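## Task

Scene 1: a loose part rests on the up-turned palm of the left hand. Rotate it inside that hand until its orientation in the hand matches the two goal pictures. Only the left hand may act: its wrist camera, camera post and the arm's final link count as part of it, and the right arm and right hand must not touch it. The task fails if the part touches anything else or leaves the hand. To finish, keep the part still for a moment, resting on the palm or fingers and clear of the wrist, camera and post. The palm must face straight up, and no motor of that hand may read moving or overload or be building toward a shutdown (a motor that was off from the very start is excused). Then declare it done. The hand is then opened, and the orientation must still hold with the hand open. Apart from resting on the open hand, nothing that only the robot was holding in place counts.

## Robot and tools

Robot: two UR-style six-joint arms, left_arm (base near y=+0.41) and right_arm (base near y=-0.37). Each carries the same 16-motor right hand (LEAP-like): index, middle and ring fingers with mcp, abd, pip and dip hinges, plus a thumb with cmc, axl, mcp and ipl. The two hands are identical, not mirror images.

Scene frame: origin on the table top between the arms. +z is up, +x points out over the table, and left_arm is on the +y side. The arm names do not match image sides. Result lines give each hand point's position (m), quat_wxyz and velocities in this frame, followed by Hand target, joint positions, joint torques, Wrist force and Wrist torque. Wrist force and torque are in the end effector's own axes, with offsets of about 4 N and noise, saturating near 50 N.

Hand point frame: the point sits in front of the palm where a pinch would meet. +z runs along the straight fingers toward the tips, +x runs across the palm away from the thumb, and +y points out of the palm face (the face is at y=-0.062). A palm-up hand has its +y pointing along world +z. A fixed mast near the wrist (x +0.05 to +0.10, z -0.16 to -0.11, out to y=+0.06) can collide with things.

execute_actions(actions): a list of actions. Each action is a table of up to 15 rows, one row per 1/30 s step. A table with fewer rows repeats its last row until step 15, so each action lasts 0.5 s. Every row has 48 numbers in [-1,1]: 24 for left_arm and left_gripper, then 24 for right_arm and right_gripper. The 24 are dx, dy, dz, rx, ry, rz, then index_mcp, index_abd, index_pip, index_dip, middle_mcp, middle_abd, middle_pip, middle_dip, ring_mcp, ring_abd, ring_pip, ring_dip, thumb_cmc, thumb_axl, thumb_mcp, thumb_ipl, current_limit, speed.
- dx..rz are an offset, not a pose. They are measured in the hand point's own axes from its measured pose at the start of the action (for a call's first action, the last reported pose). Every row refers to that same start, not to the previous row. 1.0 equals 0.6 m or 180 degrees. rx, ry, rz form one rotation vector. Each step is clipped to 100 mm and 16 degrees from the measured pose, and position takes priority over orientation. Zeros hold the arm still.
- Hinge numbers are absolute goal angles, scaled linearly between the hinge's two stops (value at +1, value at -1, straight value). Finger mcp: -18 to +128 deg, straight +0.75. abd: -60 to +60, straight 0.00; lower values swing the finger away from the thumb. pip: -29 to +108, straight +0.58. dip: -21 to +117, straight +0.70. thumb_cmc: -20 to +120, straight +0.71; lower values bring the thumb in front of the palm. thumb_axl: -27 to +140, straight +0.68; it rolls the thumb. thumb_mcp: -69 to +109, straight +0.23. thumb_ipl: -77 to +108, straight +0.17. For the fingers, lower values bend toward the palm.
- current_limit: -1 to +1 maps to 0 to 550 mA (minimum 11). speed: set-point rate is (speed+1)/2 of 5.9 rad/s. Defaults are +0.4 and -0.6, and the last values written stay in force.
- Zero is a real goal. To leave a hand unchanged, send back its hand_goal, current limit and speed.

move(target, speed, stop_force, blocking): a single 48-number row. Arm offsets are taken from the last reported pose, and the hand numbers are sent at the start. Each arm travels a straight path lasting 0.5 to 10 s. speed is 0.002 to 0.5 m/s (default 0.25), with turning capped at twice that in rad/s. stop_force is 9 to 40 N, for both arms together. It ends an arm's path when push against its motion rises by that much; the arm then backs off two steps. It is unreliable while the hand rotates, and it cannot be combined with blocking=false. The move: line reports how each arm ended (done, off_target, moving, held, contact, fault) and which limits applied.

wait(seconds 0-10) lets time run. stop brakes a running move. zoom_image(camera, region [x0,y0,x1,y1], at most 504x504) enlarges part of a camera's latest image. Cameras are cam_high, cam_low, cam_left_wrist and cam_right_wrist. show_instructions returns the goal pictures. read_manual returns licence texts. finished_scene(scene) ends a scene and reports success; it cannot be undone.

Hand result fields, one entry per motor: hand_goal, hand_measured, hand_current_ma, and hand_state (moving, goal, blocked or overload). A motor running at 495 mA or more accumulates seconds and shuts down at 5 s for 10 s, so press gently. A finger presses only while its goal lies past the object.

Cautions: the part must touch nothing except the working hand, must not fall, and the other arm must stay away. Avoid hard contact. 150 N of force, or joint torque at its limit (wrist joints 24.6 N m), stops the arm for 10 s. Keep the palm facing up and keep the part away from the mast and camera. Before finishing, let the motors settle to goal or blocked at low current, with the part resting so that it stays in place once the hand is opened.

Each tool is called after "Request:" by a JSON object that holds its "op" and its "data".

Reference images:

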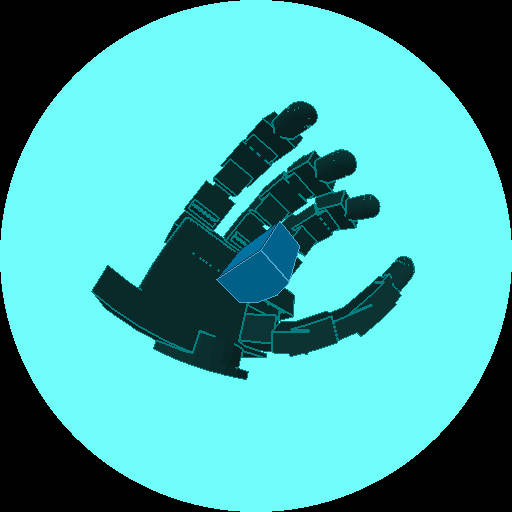

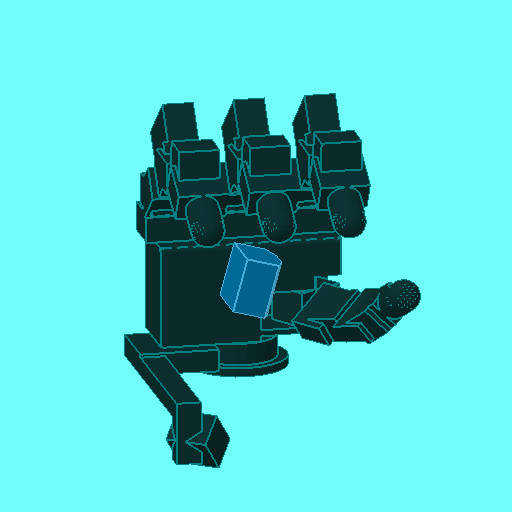

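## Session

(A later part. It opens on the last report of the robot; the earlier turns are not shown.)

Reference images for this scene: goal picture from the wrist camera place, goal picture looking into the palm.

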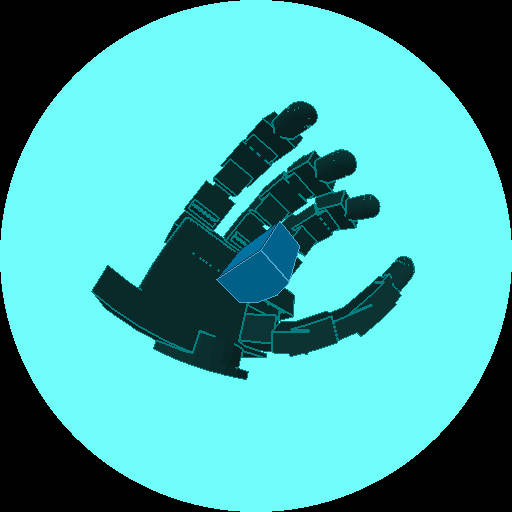

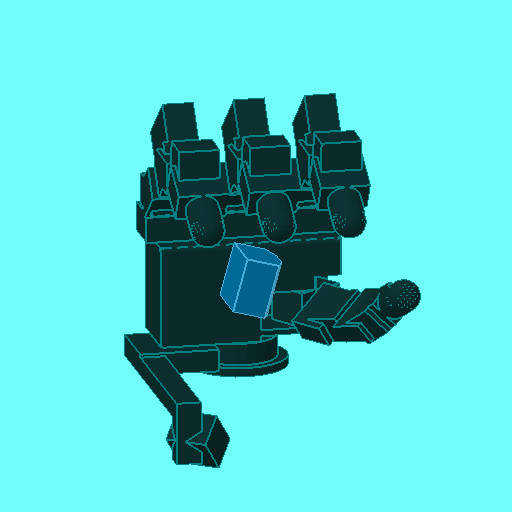

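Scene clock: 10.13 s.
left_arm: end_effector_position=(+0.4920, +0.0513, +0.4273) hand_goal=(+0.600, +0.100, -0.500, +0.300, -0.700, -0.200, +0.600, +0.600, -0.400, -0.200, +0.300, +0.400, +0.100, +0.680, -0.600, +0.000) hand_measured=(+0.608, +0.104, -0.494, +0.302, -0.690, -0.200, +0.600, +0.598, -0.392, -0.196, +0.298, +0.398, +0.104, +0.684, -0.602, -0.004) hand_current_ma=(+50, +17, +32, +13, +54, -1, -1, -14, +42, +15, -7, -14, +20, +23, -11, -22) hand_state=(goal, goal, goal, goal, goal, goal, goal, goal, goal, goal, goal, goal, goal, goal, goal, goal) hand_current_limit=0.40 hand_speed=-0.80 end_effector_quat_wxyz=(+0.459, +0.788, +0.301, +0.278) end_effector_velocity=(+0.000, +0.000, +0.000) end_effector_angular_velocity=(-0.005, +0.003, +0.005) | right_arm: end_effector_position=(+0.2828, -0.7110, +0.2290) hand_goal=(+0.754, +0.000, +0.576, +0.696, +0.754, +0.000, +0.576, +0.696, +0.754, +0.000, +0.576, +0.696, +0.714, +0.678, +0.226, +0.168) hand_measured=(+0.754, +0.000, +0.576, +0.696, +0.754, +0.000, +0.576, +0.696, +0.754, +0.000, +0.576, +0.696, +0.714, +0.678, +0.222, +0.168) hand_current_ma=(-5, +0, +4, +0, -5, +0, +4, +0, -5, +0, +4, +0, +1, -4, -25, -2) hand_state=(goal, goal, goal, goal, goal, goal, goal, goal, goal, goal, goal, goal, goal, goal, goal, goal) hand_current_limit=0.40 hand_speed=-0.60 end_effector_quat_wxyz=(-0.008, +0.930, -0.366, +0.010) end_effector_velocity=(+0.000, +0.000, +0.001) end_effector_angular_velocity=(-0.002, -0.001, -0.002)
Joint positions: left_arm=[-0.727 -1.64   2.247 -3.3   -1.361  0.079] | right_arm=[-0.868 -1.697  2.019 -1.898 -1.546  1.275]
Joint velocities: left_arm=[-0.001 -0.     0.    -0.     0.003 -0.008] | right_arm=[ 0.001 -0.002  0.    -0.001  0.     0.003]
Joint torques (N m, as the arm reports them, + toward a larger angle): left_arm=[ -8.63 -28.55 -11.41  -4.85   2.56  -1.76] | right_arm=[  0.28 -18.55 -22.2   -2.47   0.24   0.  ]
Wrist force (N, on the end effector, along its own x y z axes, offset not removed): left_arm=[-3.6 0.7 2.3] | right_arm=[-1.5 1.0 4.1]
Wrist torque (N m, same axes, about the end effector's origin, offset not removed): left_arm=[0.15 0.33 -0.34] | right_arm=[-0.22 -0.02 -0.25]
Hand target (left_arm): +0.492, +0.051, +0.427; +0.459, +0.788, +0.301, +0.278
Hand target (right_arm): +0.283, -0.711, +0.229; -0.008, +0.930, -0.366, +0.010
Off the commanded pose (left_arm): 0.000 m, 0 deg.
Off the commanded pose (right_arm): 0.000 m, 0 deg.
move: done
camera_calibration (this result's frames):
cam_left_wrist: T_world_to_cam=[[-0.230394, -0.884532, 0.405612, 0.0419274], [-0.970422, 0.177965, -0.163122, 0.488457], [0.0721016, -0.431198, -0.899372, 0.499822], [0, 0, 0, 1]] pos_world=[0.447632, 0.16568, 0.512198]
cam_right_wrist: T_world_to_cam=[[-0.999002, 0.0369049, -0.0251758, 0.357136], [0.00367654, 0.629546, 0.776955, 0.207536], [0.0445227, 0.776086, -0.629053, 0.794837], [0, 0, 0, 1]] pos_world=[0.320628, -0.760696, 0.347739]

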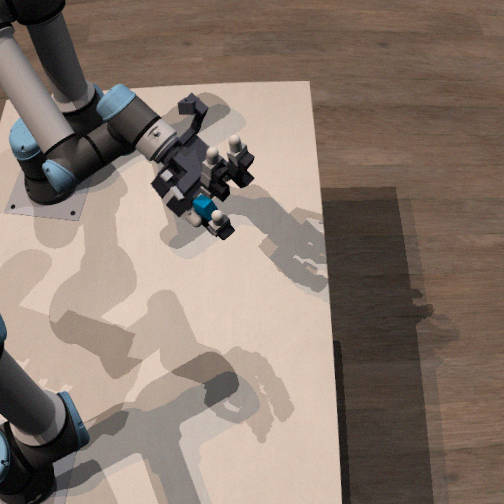

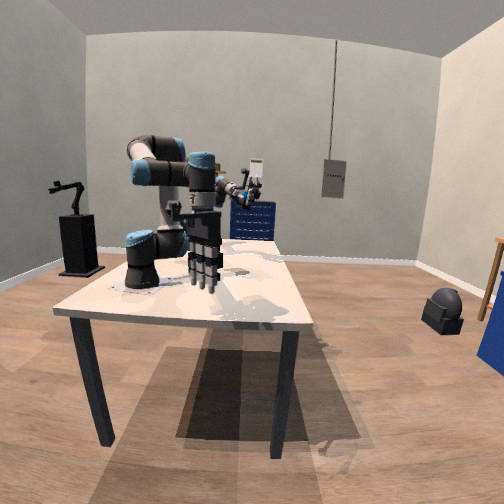

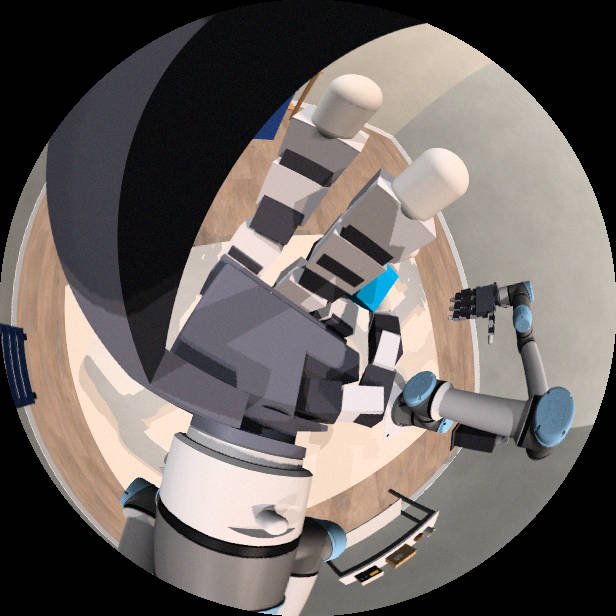

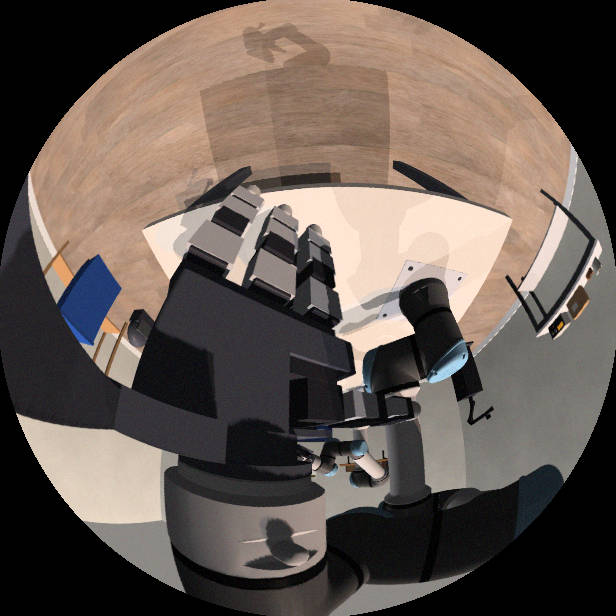

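Request:
{"op": "move", "data": {"target": [0,0,0,0,0,-0.03,0.55,0.1,-0.05,-0.1,-0.1,-0.1,0.6,0.6,-0.1,-0.2,0.5,0.6,0.1,0.68,-0.6,0,0.4,-0.85,0,0,0,0,0,0,0.754,0,0.576,0.696,0.754,0,0.576,0.696,0.754,0,0.576,0.696,0.714,0.678,0.226,0.168,0.4,-0.6], "speed": 0.08}}

Request:
{"op": "zoom_image", "data": {"camera": "cam_high", "region": [170,160,260,250]}}

Request:
{"op": "zoom_image", "data": {"camera": "cam_left_wrist", "region": [290,200,450,360]}}

Scene clock: 12.83 s.
left_arm: end_effector_position=(+0.4921, +0.0513, +0.4273) hand_goal=(+0.550, +0.100, -0.050, -0.100, -0.100, -0.100, +0.600, +0.600, -0.100, -0.200, +0.500, +0.600, +0.100, +0.680, -0.600, +0.000) hand_measured=(+0.574, +0.104, -0.050, -0.098, -0.092, -0.102, +0.600, +0.598, -0.092, -0.196, +0.500, +0.598, +0.104, +0.684, -0.602, -0.004) hand_current_ma=(+147, +16, +0, +14, +47, -13, +1, -12, +42, +14, +0, -12, +20, +23, -11, -22) hand_state=(blocked, goal, goal, goal, goal, goal, goal, goal, goal, goal, goal, goal, goal, goal, goal, goal) hand_current_limit=0.40 hand_speed=-0.85 end_effector_quat_wxyz=(+0.472, +0.773, +0.338, +0.256) end_effector_velocity=(+0.000, +0.000, -0.000) end_effector_angular_velocity=(+0.000, +0.001, -0.000) | right_arm: end_effector_position=(+0.2828, -0.7110, +0.2290) hand_goal=(+0.754, +0.000, +0.576, +0.696, +0.754, +0.000, +0.576, +0.696, +0.754, +0.000, +0.576, +0.696, +0.714, +0.678, +0.226, +0.168) hand_measured=(+0.754, +0.000, +0.576, +0.696, +0.754, +0.000, +0.576, +0.696, +0.754, +0.000, +0.576, +0.696, +0.714, +0.678, +0.222, +0.168) hand_current_ma=(-5, +0, +4, +0, -5, +0, +4, +0, -5, +0, +4, +0, +1, -4, -25, -2) hand_state=(goal, goal, goal, goal, goal, goal, goal, goal, goal, goal, goal, goal, goal, goal, goal, goal) hand_current_limit=0.40 hand_speed=-0.60 end_effector_quat_wxyz=(-0.008, +0.930, -0.366, +0.010) end_effector_velocity=(-0.000, +0.000, -0.000) end_effector_angular_velocity=(+0.001, +0.001, -0.001)
Joint positions: left_arm=[-0.75  -1.642  2.258 -3.306 -1.34  -0.026] | right_arm=[-0.868 -1.697  2.019 -1.898 -1.546  1.275]
Joint velocities: left_arm=[ 0.001  0.001 -0.     0.    -0.001 -0.   ] | right_arm=[-0.     0.     0.001  0.    -0.     0.001]
Joint torques (N m, as the arm reports them, + toward a larger angle): left_arm=[ -7.96 -27.54 -11.37  -4.9    2.53  -1.69] | right_arm=[ -0.45 -18.26 -22.22  -2.86   0.21  -0.17]
Wrist force (N, on the end effector, along its own x y z axes, offset not removed): left_arm=[-3.6 -0.6 -2.9] | right_arm=[0.4 -0.9 1.4]
Wrist torque (N m, same axes, about the end effector's origin, offset not removed): left_arm=[0.47 0.47 -0.29] | right_arm=[-0.20 -0.27 -0.22]
Hand target (left_arm): +0.492, +0.051, +0.427; +0.472, +0.773, +0.338, +0.256
Hand target (right_arm): +0.283, -0.711, +0.229; -0.008, +0.930, -0.366, +0.010
Off the commanded pose (left_arm): 0.000 m, 0 deg.
Off the commanded pose (right_arm): 0.000 m, 0 deg.
move: done
camera_calibration (this result's frames):
cam_left_wrist: T_world_to_cam=[[-0.172311, -0.862913, 0.475069, -0.0174359], [-0.98406, 0.129266, -0.122129, 0.480151], [0.0439763, -0.48854, -0.871432, 0.504667], [0, 0, 0, 1]] pos_world=[0.4473, 0.169438, 0.506707]
cam_right_wrist: T_world_to_cam=[[-0.999002, 0.0369048, -0.0251757, 0.357136], [0.00367656, 0.629546, 0.776955, 0.207536], [0.0445226, 0.776087, -0.629053, 0.794837], [0, 0, 0, 1]] pos_world=[0.320628, -0.760696, 0.347739]

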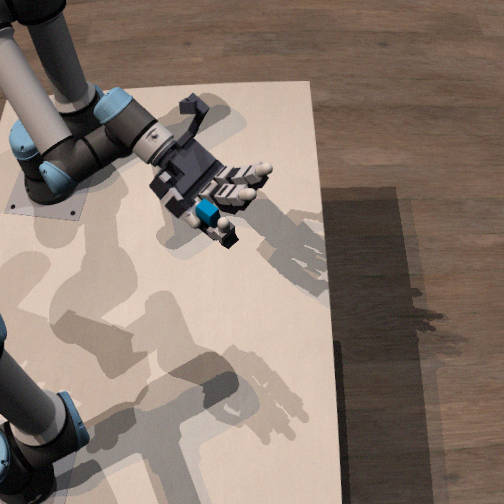

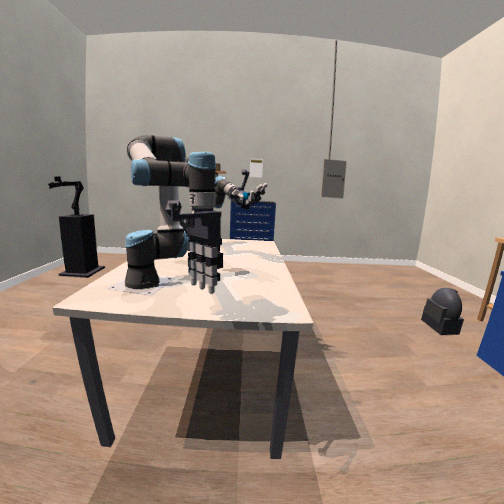

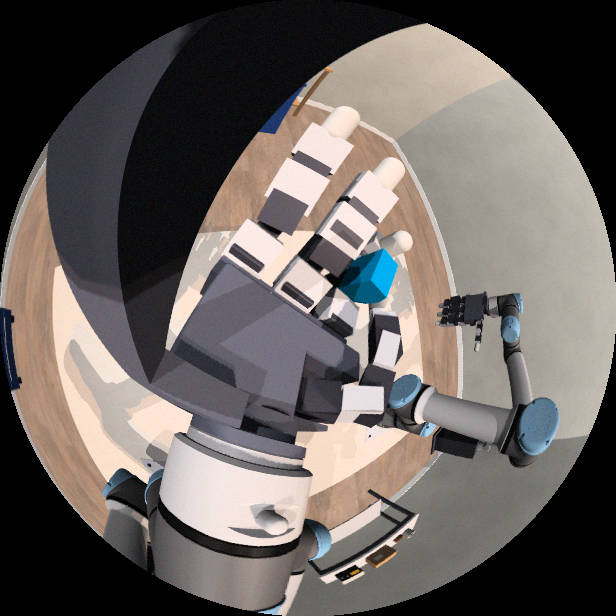

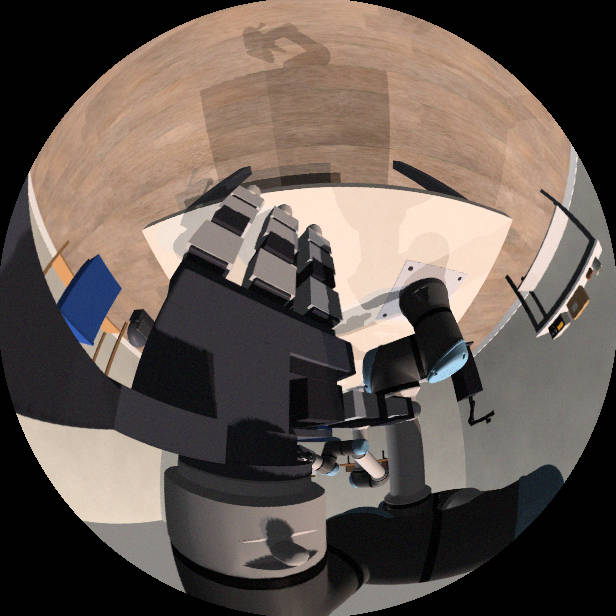

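Region (170, 160, 260, 250) of cam_high's 504x504 image, scaled by 5.600, with more detail than that image has.

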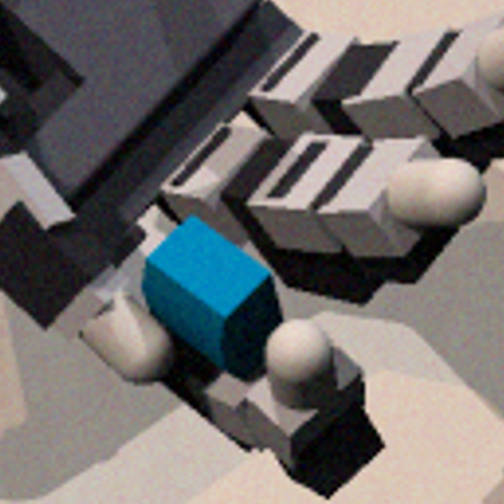

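Region (290, 200, 450, 360) of cam_left_wrist's 616x616 image, scaled by 3.150, with more detail than that image has.

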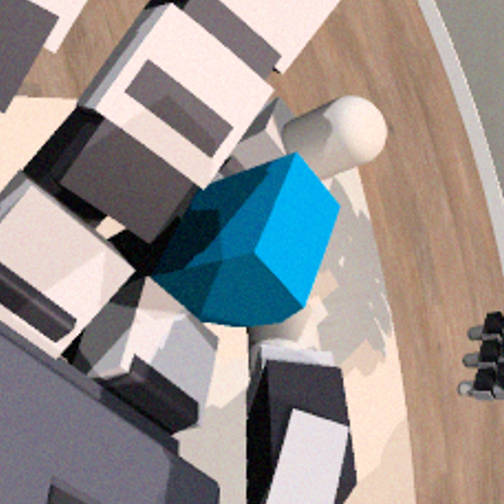

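Request:
{"op": "move", "data": {"target": [0,0,0,-0.12,0,-0.03,0.75,0.05,0.5,0.1,0.35,0,0.5,0.6,0.35,-0.1,0.5,0.6,0.1,0.68,-0.6,0,0.4,-0.9,0,0,0,0,0,0,0.754,0,0.576,0.696,0.754,0,0.576,0.696,0.754,0,0.576,0.696,0.714,0.678,0.226,0.168,0.4,-0.6], "speed": 0.08}}

Request:
{"op": "zoom_image", "data": {"camera": "cam_high", "region": [160,150,280,270]}}

Request:
{"op": "zoom_image", "data": {"camera": "cam_left_wrist", "region": [270,200,450,380]}}

Scene clock: 15.93 s.
left_arm: end_effector_position=(+0.4921, +0.0514, +0.4273) hand_goal=(+0.750, +0.050, +0.500, +0.100, +0.350, +0.000, +0.500, +0.600, +0.350, -0.100, +0.500, +0.600, +0.100, +0.680, -0.600, +0.000) hand_measured=(+0.762, +0.054, +0.500, +0.098, +0.360, -0.002, +0.508, +0.598, +0.358, -0.104, +0.500, +0.598, +0.104, +0.684, -0.602, -0.004) hand_current_ma=(+68, +14, +4, -12, +55, -12, +43, -11, +49, -15, +2, -12, +20, +23, -12, -22) hand_state=(goal, goal, goal, goal, goal, goal, goal, goal, goal, goal, goal, goal, goal, goal, goal, goal) hand_current_limit=0.40 hand_speed=-0.90 end_effector_quat_wxyz=(+0.620, +0.655, +0.320, +0.292) end_effector_velocity=(+0.000, -0.000, +0.001) end_effector_angular_velocity=(-0.008, -0.004, +0.000) | right_arm: end_effector_position=(+0.2828, -0.7110, +0.2290) hand_goal=(+0.754, +0.000, +0.576, +0.696, +0.754, +0.000, +0.576, +0.696, +0.754, +0.000, +0.576, +0.696, +0.714, +0.678, +0.226, +0.168) hand_measured=(+0.754, +0.000, +0.576, +0.696, +0.754, +0.000, +0.576, +0.696, +0.754, +0.000, +0.576, +0.696, +0.714, +0.678, +0.222, +0.168) hand_current_ma=(-5, +0, +4, +0, -5, +0, +4, +0, -5, +0, +4, +0, +1, -4, -25, -2) hand_state=(goal, goal, goal, goal, goal, goal, goal, goal, goal, goal, goal, goal, goal, goal, goal, goal) hand_current_limit=0.40 hand_speed=-0.60 end_effector_quat_wxyz=(-0.008, +0.930, -0.366, +0.010) end_effector_velocity=(-0.000, +0.000, +0.000) end_effector_angular_velocity=(+0.001, +0.000, -0.001)
Joint positions: left_arm=[-0.758 -1.32   2.263 -4.02  -1.322 -0.03 ] | right_arm=[-0.868 -1.697  2.019 -1.898 -1.546  1.275]
Joint velocities: left_arm=[ 0.     0.007 -0.003 -0.013 -0.    -0.001] | right_arm=[-0.    -0.    -0.     0.001  0.     0.001]
Joint torques (N m, as the arm reports them, + toward a larger angle): left_arm=[ -8.87 -13.37 -27.38  -4.25   2.35   1.84] | right_arm=[  0.54 -17.28 -21.59  -2.66   0.21  -0.19]
Wrist force (N, on the end effector, along its own x y z axes, offset not removed): left_arm=[-3.6 1.0 0.7] | right_arm=[1.0 -0.8 -0.8]
Wrist torque (N m, same axes, about the end effector's origin, offset not removed): left_arm=[0.39 0.50 -0.24] | right_arm=[-0.08 -0.18 -0.19]
Hand target (left_arm): +0.492, +0.051, +0.427; +0.620, +0.654, +0.320, +0.292
Hand target (right_arm): +0.283, -0.711, +0.229; -0.008, +0.930, -0.366, +0.010
Off the commanded pose (left_arm): 0.000 m, 0 deg.
Off the commanded pose (right_arm): 0.000 m, 0 deg.
move: done
camera_calibration (this result's frames):
cam_left_wrist: T_world_to_cam=[[-0.298628, -0.687836, 0.661591, -0.0439283], [-0.925839, 0.0405603, -0.375735, 0.564418], [0.23161, -0.724732, -0.648938, 0.329388], [0, 0, 0, 1]] pos_world=[0.433152, 0.18561, 0.454887]
cam_right_wrist: T_world_to_cam=[[-0.999002, 0.0369049, -0.0251757, 0.357136], [0.00367659, 0.629546, 0.776955, 0.207536], [0.0445227, 0.776087, -0.629053, 0.794837], [0, 0, 0, 1]] pos_world=[0.320628, -0.760696, 0.347739]

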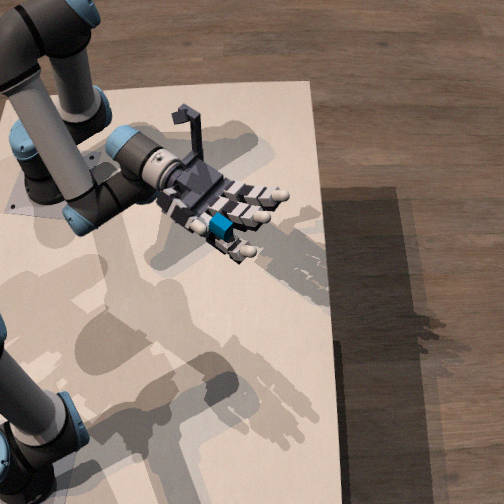

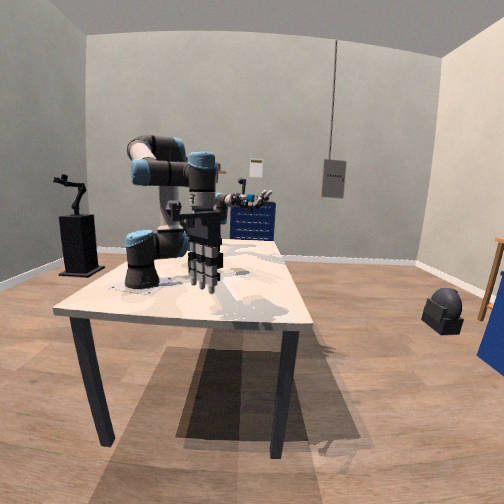

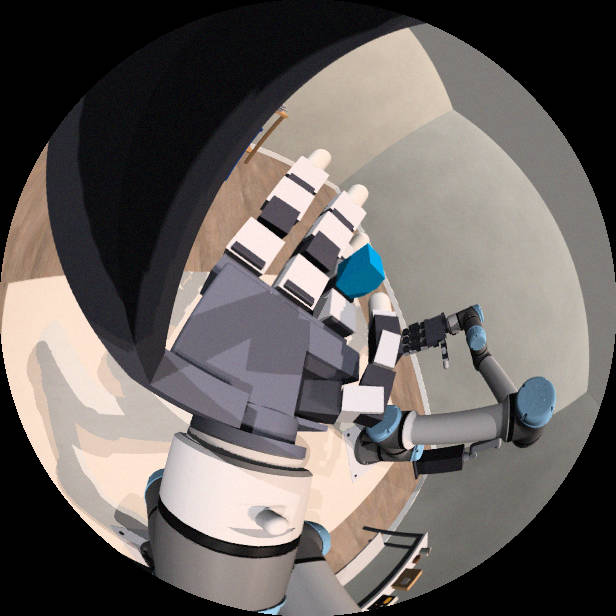

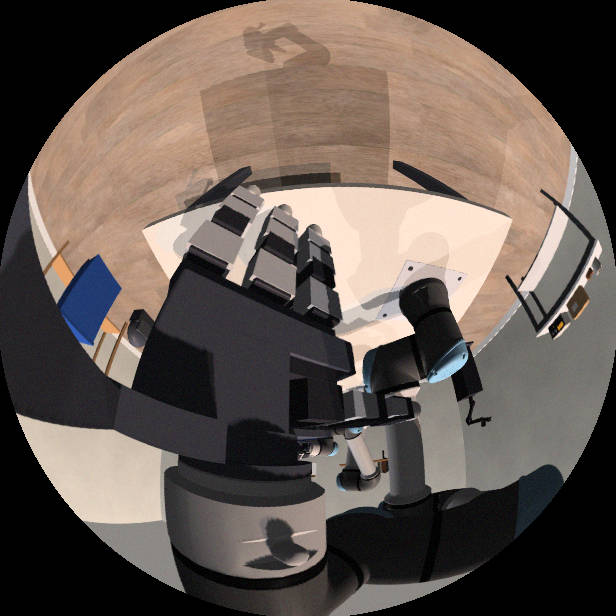

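Region (160, 150, 280, 270) of cam_high's 504x504 image, scaled by 4.200, with more detail than that image has.

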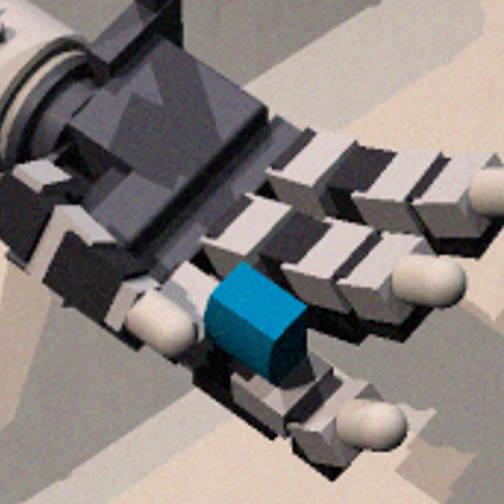

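Region (270, 200, 450, 380) of cam_left_wrist's 616x616 image, scaled by 2.800, with more detail than that image has.

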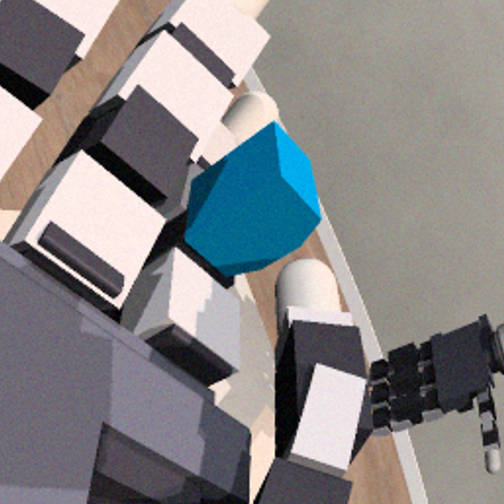

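Request:
{"op": "move", "data": {"target": [0,0,0,-0.02,0,0.004,0.74,0,0.57,0.65,0.27,0.45,0.57,0.6,0.35,0,0.5,0.6,0.1,0.68,-0.6,0,0.4,-0.88,0,0,0,0,0,0,0.754,0,0.576,0.696,0.754,0,0.576,0.696,0.754,0,0.576,0.696,0.714,0.678,0.226,0.168,0.4,-0.6], "speed": 0.08}}

Request:
{"op": "zoom_image", "data": {"camera": "cam_high", "region": [160,150,280,270]}}

Scene clock: 18.43 s.
left_arm: end_effector_position=(+0.4921, +0.0514, +0.4273) hand_goal=(+0.740, +0.000, +0.570, +0.650, +0.270, +0.450, +0.570, +0.600, +0.350, +0.000, +0.500, +0.600, +0.100, +0.680, -0.600, +0.000) hand_measured=(+0.762, +0.004, +0.570, +0.648, +0.296, +0.448, +0.570, +0.598, +0.358, -0.004, +0.500, +0.598, +0.104, +0.684, -0.602, -0.004) hand_current_ma=(+128, +14, +4, -11, +141, -13, +1, -11, +49, -15, +2, -12, +20, +23, -12, -22) hand_state=(blocked, goal, goal, goal, blocked, goal, goal, goal, goal, goal, goal, goal, goal, goal, goal, goal) hand_current_limit=0.40 hand_speed=-0.88 end_effector_quat_wxyz=(+0.638, +0.637, +0.307, +0.306) end_effector_velocity=(-0.000, -0.000, -0.000) end_effector_angular_velocity=(+0.001, -0.000, -0.001) | right_arm: end_effector_position=(+0.2828, -0.7110, +0.2290) hand_goal=(+0.754, +0.000, +0.576, +0.696, +0.754, +0.000, +0.576, +0.696, +0.754, +0.000, +0.576, +0.696, +0.714, +0.678, +0.226, +0.168) hand_measured=(+0.754, +0.000, +0.576, +0.696, +0.754, +0.000, +0.576, +0.696, +0.754, +0.000, +0.576, +0.696, +0.714, +0.678, +0.222, +0.168) hand_current_ma=(-5, +0, +4, +0, -5, +0, +4, +0, -5, +0, +4, +0, +1, -4, -25, -2) hand_state=(goal, goal, goal, goal, goal, goal, goal, goal, goal, goal, goal, goal, goal, goal, goal, goal) hand_current_limit=0.40 hand_speed=-0.60 end_effector_quat_wxyz=(-0.008, +0.930, -0.366, +0.010) end_effector_velocity=(-0.001, -0.001, -0.000) end_effector_angular_velocity=(+0.000, +0.000, -0.001)
Joint positions: left_arm=[-0.751 -1.264  2.241 -4.12  -1.327 -0.002] | right_arm=[-0.868 -1.697  2.019 -1.898 -1.546  1.275]
Joint velocities: left_arm=[-0.    -0.     0.     0.    -0.001  0.001] | right_arm=[-0.002  0.001 -0.     0.     0.    -0.   ]
Joint torques (N m, as the arm reports them, + toward a larger angle): left_arm=[ 10.96 -16.92 -26.35  -4.14  -2.33   1.52] | right_arm=[  0.32 -19.01 -22.    -2.65  -0.07   0.02]
Wrist force (N, on the end effector, along its own x y z axes, offset not removed): left_arm=[-3.3 -1.7 -1.4] | right_arm=[0.8 1.4 1.6]
Wrist torque (N m, same axes, about the end effector's origin, offset not removed): left_arm=[0.29 0.23 -0.18] | right_arm=[-0.07 -0.15 -0.01]
Hand target (left_arm): +0.492, +0.051, +0.427; +0.638, +0.637, +0.307, +0.306
Hand target (right_arm): +0.283, -0.711, +0.229; -0.008, +0.930, -0.366, +0.010
Off the commanded pose (left_arm): 0.000 m, 0 deg.
Off the commanded pose (right_arm): 0.000 m, 0 deg.
move: done
camera_calibration (this result's frames):
cam_left_wrist: T_world_to_cam=[[-0.336239, -0.668331, 0.663534, -0.0272521], [-0.902958, 0.0285787, -0.428778, 0.576436], [0.267603, -0.743315, -0.613083, 0.29731], [0, 0, 0, 1]] pos_world=[0.431773, 0.186308, 0.447522]
cam_right_wrist: T_world_to_cam=[[-0.999002, 0.0369049, -0.0251758, 0.357136], [0.0036765, 0.629546, 0.776955, 0.207537], [0.0445228, 0.776086, -0.629053, 0.794837], [0, 0, 0, 1]] pos_world=[0.320628, -0.760696, 0.347739]

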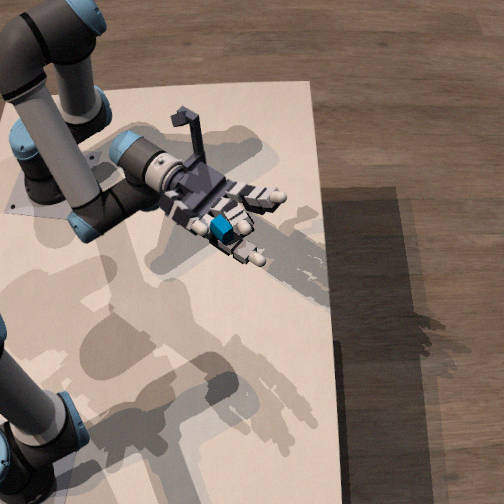

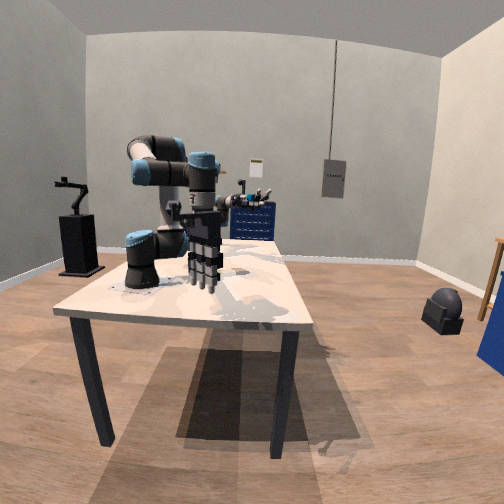

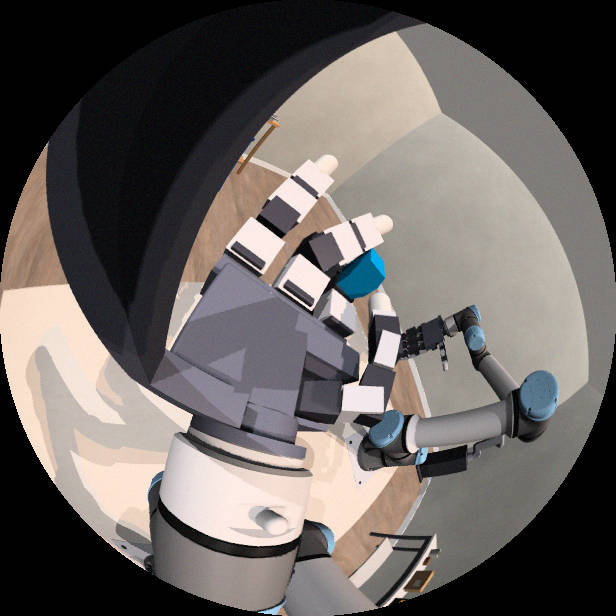

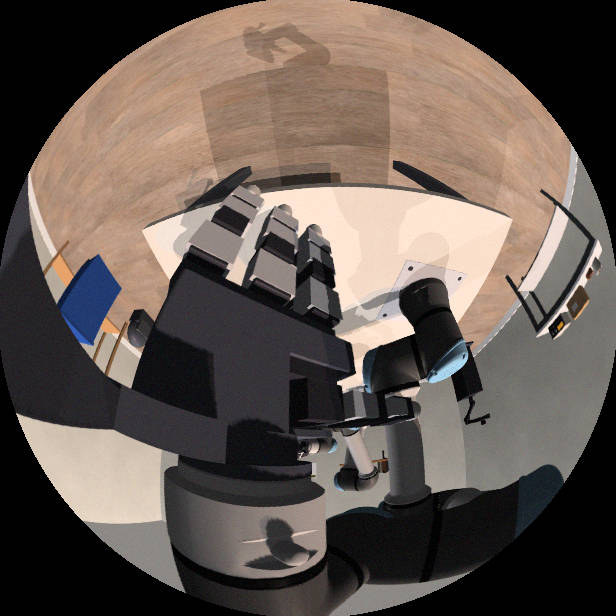

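Region (160, 150, 280, 270) of cam_high's 504x504 image, scaled by 4.200, with more detail than that image has.

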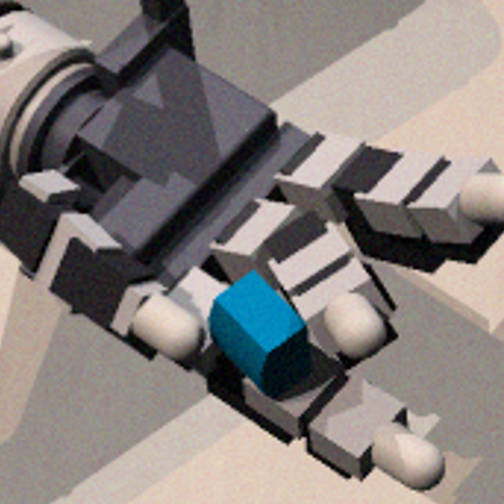

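Request:
{"op": "move", "data": {"target": [0,0,0,0,0,0,0.754,0,0.57,0.65,0.27,0.5,0.57,0.6,0.35,0,0.5,0.6,0.1,0.68,-0.6,0,0.4,-0.88,0,0,0,0,0,0,0.754,0,0.576,0.696,0.754,0,0.576,0.696,0.754,0,0.576,0.696,0.714,0.678,0.226,0.168,0.4,-0.6]}}

Request:
{"op": "move", "data": {"target": [0,0,0,0,0,0,0.754,0,0.576,0.69,0.3,0,0.57,0.6,0.35,0,0.5,0.6,0.4,0.68,-0.3,0.1,0.4,-0.7,0,0,0,0,0,0,0.754,0,0.576,0.696,0.754,0,0.576,0.696,0.754,0,0.576,0.696,0.714,0.678,0.226,0.168,0.4,-0.6]}}

Request:
{"op": "zoom_image", "data": {"camera": "cam_high", "region": [185,190,265,270]}}

Scene clock: 19.57 s.
left_arm: end_effector_position=(+0.4921, +0.0514, +0.4273) hand_goal=(+0.754, +0.000, +0.570, +0.650, +0.270, +0.500, +0.570, +0.600, +0.350, +0.000, +0.500, +0.600, +0.100, +0.680, -0.600, +0.000) hand_measured=(+0.766, +0.004, +0.570, +0.648, +0.296, +0.498, +0.570, +0.598, +0.358, -0.004, +0.500, +0.598, +0.104, +0.684, -0.602, -0.004) hand_current_ma=(+69, +14, +5, -11, +140, -12, +1, -11, +49, -15, +2, -12, +20, +23, -12, -22) hand_state=(goal, goal, goal, goal, blocked, goal, goal, goal, goal, goal, goal, goal, goal, goal, goal, goal) hand_current_limit=0.40 hand_speed=-0.88 end_effector_quat_wxyz=(+0.638, +0.637, +0.307, +0.306) end_effector_velocity=(-0.001, -0.001, +0.000) end_effector_angular_velocity=(+0.000, +0.000, -0.003) | right_arm: end_effector_position=(+0.2828, -0.7110, +0.2290) hand_goal=(+0.754, +0.000, +0.576, +0.696, +0.754, +0.000, +0.576, +0.696, +0.754, +0.000, +0.576, +0.696, +0.714, +0.678, +0.226, +0.168) hand_measured=(+0.754, +0.000, +0.576, +0.696, +0.754, +0.000, +0.576, +0.696, +0.754, +0.000, +0.576, +0.696, +0.714, +0.678, +0.222, +0.168) hand_current_ma=(-5, +0, +4, +0, -5, +0, +4, +0, -5, +0, +4, +0, +1, -4, -25, -2) hand_state=(goal, goal, goal, goal, goal, goal, goal, goal, goal, goal, goal, goal, goal, goal, goal, goal) hand_current_limit=0.40 hand_speed=-0.60 end_effector_quat_wxyz=(-0.008, +0.930, -0.366, +0.010) end_effector_velocity=(+0.000, +0.000, -0.000) end_effector_angular_velocity=(+0.000, +0.000, +0.001)
Joint positions: left_arm=[-0.751 -1.264  2.241 -4.12  -1.327 -0.002] | right_arm=[-0.868 -1.697  2.019 -1.898 -1.546  1.275]
Joint velocities: left_arm=[-0.002 -0.     0.     0.    -0.001  0.   ] | right_arm=[ 0.    -0.     0.     0.001 -0.    -0.001]
Joint torques (N m, as the arm reports them, + toward a larger angle): left_arm=[ 10.16 -17.39 -27.02  -3.99  -2.25   1.71] | right_arm=[  0.   -18.13 -22.55  -2.68   0.19  -0.15]
Wrist force (N, on the end effector, along its own x y z axes, offset not removed): left_arm=[-1.0 -2.6 1.8] | right_arm=[0.9 -1.3 2.7]
Wrist torque (N m, same axes, about the end effector's origin, offset not removed): left_arm=[-0.16 -0.06 -0.21] | right_arm=[-0.62 -0.28 0.08]
Hand target (left_arm): +0.492, +0.051, +0.427; +0.638, +0.637, +0.307, +0.306
Hand target (right_arm): +0.283, -0.711, +0.229; -0.008, +0.930, -0.366, +0.010
Off the commanded pose (left_arm): 0.000 m, 0 deg.
Off the commanded pose (right_arm): 0.000 m, 0 deg.
move: done
camera_calibration (this result's frames):
cam_left_wrist: T_world_to_cam=[[-0.336239, -0.668331, 0.663534, -0.027252], [-0.902958, 0.028579, -0.428778, 0.576436], [0.267602, -0.743315, -0.613084, 0.29731], [0, 0, 0, 1]] pos_world=[0.431773, 0.186308, 0.447522]
cam_right_wrist: T_world_to_cam=[[-0.999002, 0.0369048, -0.0251757, 0.357136], [0.00367654, 0.629546, 0.776955, 0.207536], [0.0445227, 0.776087, -0.629053, 0.794837], [0, 0, 0, 1]] pos_world=[0.320628, -0.760696, 0.347739]

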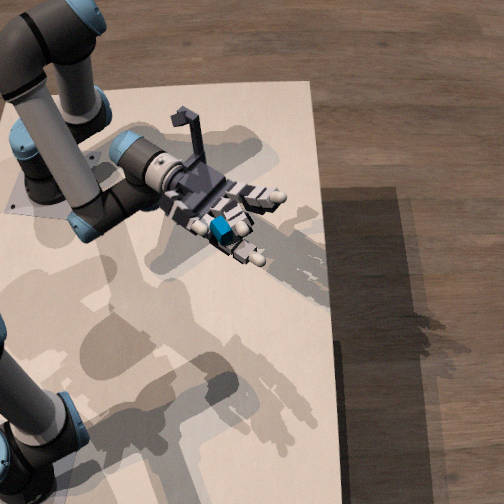

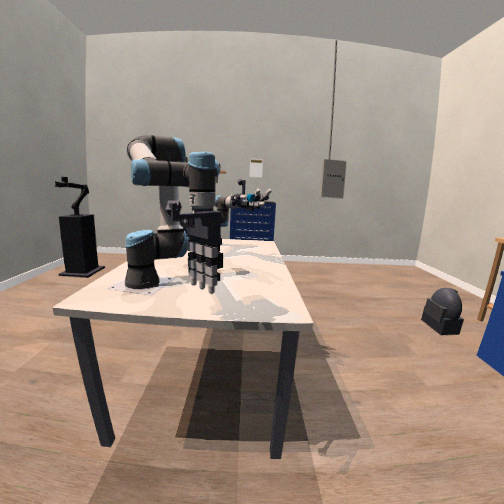

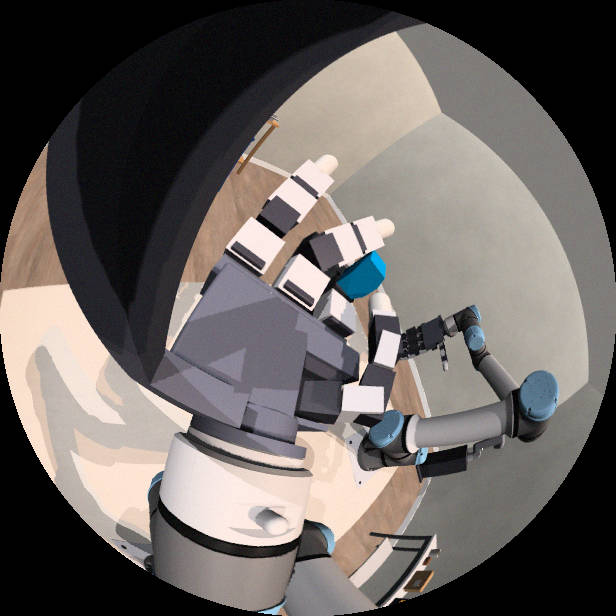

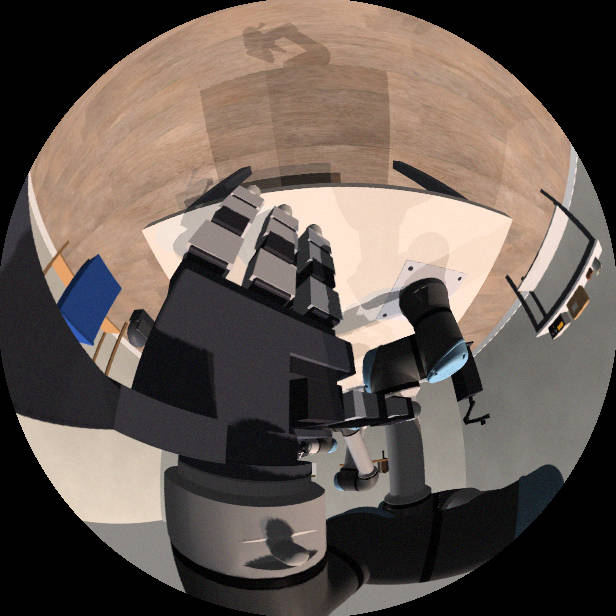

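Scene clock: 20.43 s.
left_arm: end_effector_position=(+0.4921, +0.0514, +0.4273) hand_goal=(+0.754, +0.000, +0.576, +0.690, +0.300, +0.000, +0.570, +0.600, +0.350, +0.000, +0.500, +0.600, +0.400, +0.680, -0.300, +0.100) hand_measured=(+0.766, +0.004, +0.576, +0.688, +0.310, +0.002, +0.570, +0.598, +0.358, -0.004, +0.500, +0.598, +0.408, +0.684, -0.304, +0.096) hand_current_ma=(+70, +14, +3, -11, +50, +14, +1, -11, +49, -15, +2, -12, +37, +23, -35, -21) hand_state=(goal, goal, goal, goal, goal, goal, goal, goal, goal, goal, goal, goal, goal, goal, goal, goal) hand_current_limit=0.40 hand_speed=-0.70 end_effector_quat_wxyz=(+0.638, +0.637, +0.307, +0.306) end_effector_velocity=(-0.000, -0.000, -0.000) end_effector_angular_velocity=(+0.001, -0.000, -0.001) | right_arm: end_effector_position=(+0.2828, -0.7110, +0.2290) hand_goal=(+0.754, +0.000, +0.576, +0.696, +0.754, +0.000, +0.576, +0.696, +0.754, +0.000, +0.576, +0.696, +0.714, +0.678, +0.226, +0.168) hand_measured=(+0.754, +0.000, +0.576, +0.696, +0.754, +0.000, +0.576, +0.696, +0.754, +0.000, +0.576, +0.696, +0.714, +0.678, +0.222, +0.168) hand_current_ma=(-5, +0, +4, +0, -5, +0, +4, +0, -5, +0, +4, +0, +1, -4, -25, -2) hand_state=(goal, goal, goal, goal, goal, goal, goal, goal, goal, goal, goal, goal, goal, goal, goal, goal) hand_current_limit=0.40 hand_speed=-0.60 end_effector_quat_wxyz=(-0.008, +0.930, -0.366, +0.010) end_effector_velocity=(-0.000, +0.000, +0.000) end_effector_angular_velocity=(+0.000, +0.000, -0.001)
Joint positions: left_arm=[-0.751 -1.264  2.241 -4.12  -1.327 -0.002] | right_arm=[-0.868 -1.697  2.019 -1.898 -1.546  1.275]
Joint velocities: left_arm=[-0.     0.     0.    -0.    -0.001  0.001] | right_arm=[-0.001 -0.001  0.     0.001 -0.     0.   ]
Joint torques (N m, as the arm reports them, + toward a larger angle): left_arm=[ 10.97 -17.78 -26.5   -3.88  -2.21   1.55] | right_arm=[  0.33 -17.87 -22.18  -2.4    0.1   -0.1 ]
Wrist force (N, on the end effector, along its own x y z axes, offset not removed): left_arm=[-1.6 -0.3 0.9] | right_arm=[2.5 0.0 -0.6]
Wrist torque (N m, same axes, about the end effector's origin, offset not removed): left_arm=[0.21 0.08 -0.10] | right_arm=[0.10 -0.35 0.13]
Hand target (left_arm): +0.492, +0.051, +0.427; +0.638, +0.637, +0.307, +0.306
Hand target (right_arm): +0.283, -0.711, +0.229; -0.008, +0.930, -0.366, +0.010
Off the commanded pose (left_arm): 0.000 m, 0 deg.
Off the commanded pose (right_arm): 0.000 m, 0 deg.
move: done
camera_calibration (this result's frames):
cam_left_wrist: T_world_to_cam=[[-0.336239, -0.668331, 0.663534, -0.0272519], [-0.902958, 0.0285788, -0.428778, 0.576436], [0.267603, -0.743315, -0.613084, 0.29731], [0, 0, 0, 1]] pos_world=[0.431773, 0.186308, 0.447521]
cam_right_wrist: T_world_to_cam=[[-0.999002, 0.0369049, -0.0251757, 0.357136], [0.00367662, 0.629546, 0.776955, 0.207536], [0.0445227, 0.776087, -0.629053, 0.794837], [0, 0, 0, 1]] pos_world=[0.320628, -0.760696, 0.347739]

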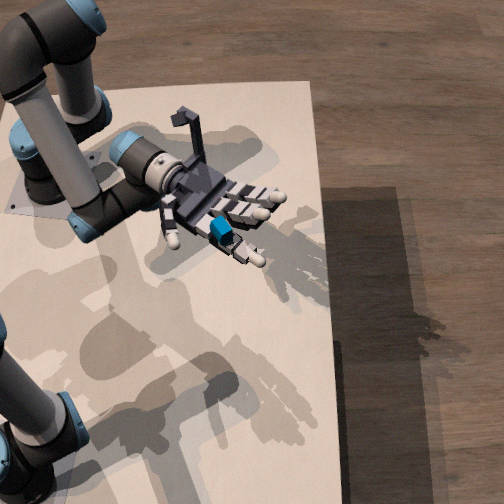

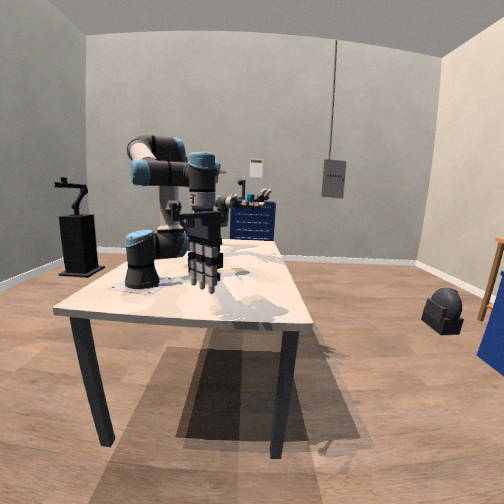

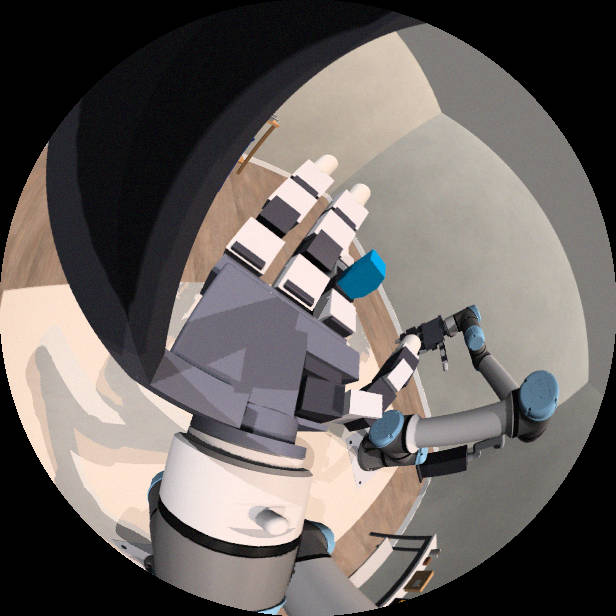

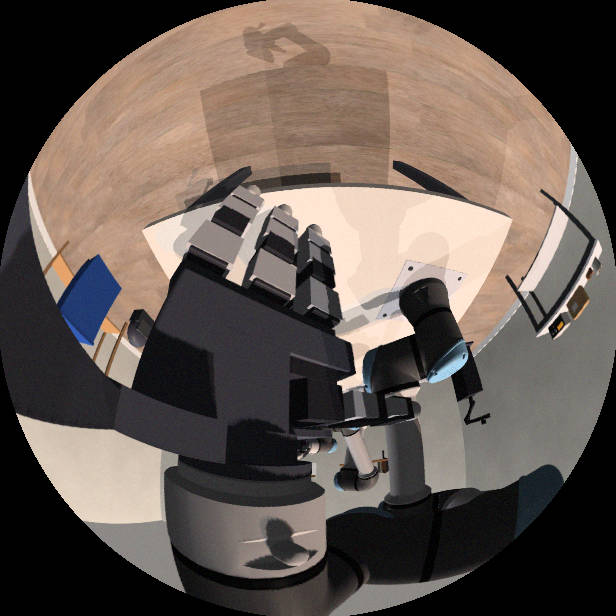

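Region (185, 190, 265, 270) of cam_high's 504x504 image, scaled by 6.300, with more detail than that image has.

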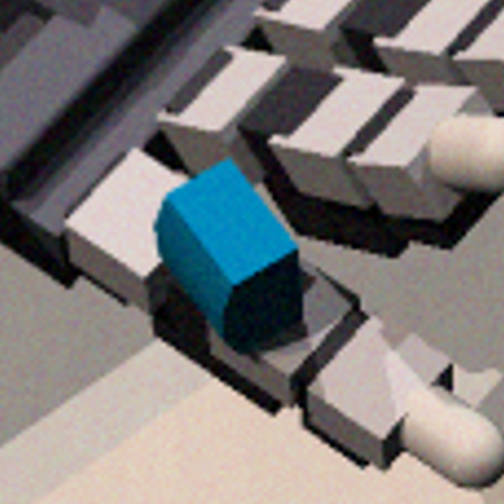

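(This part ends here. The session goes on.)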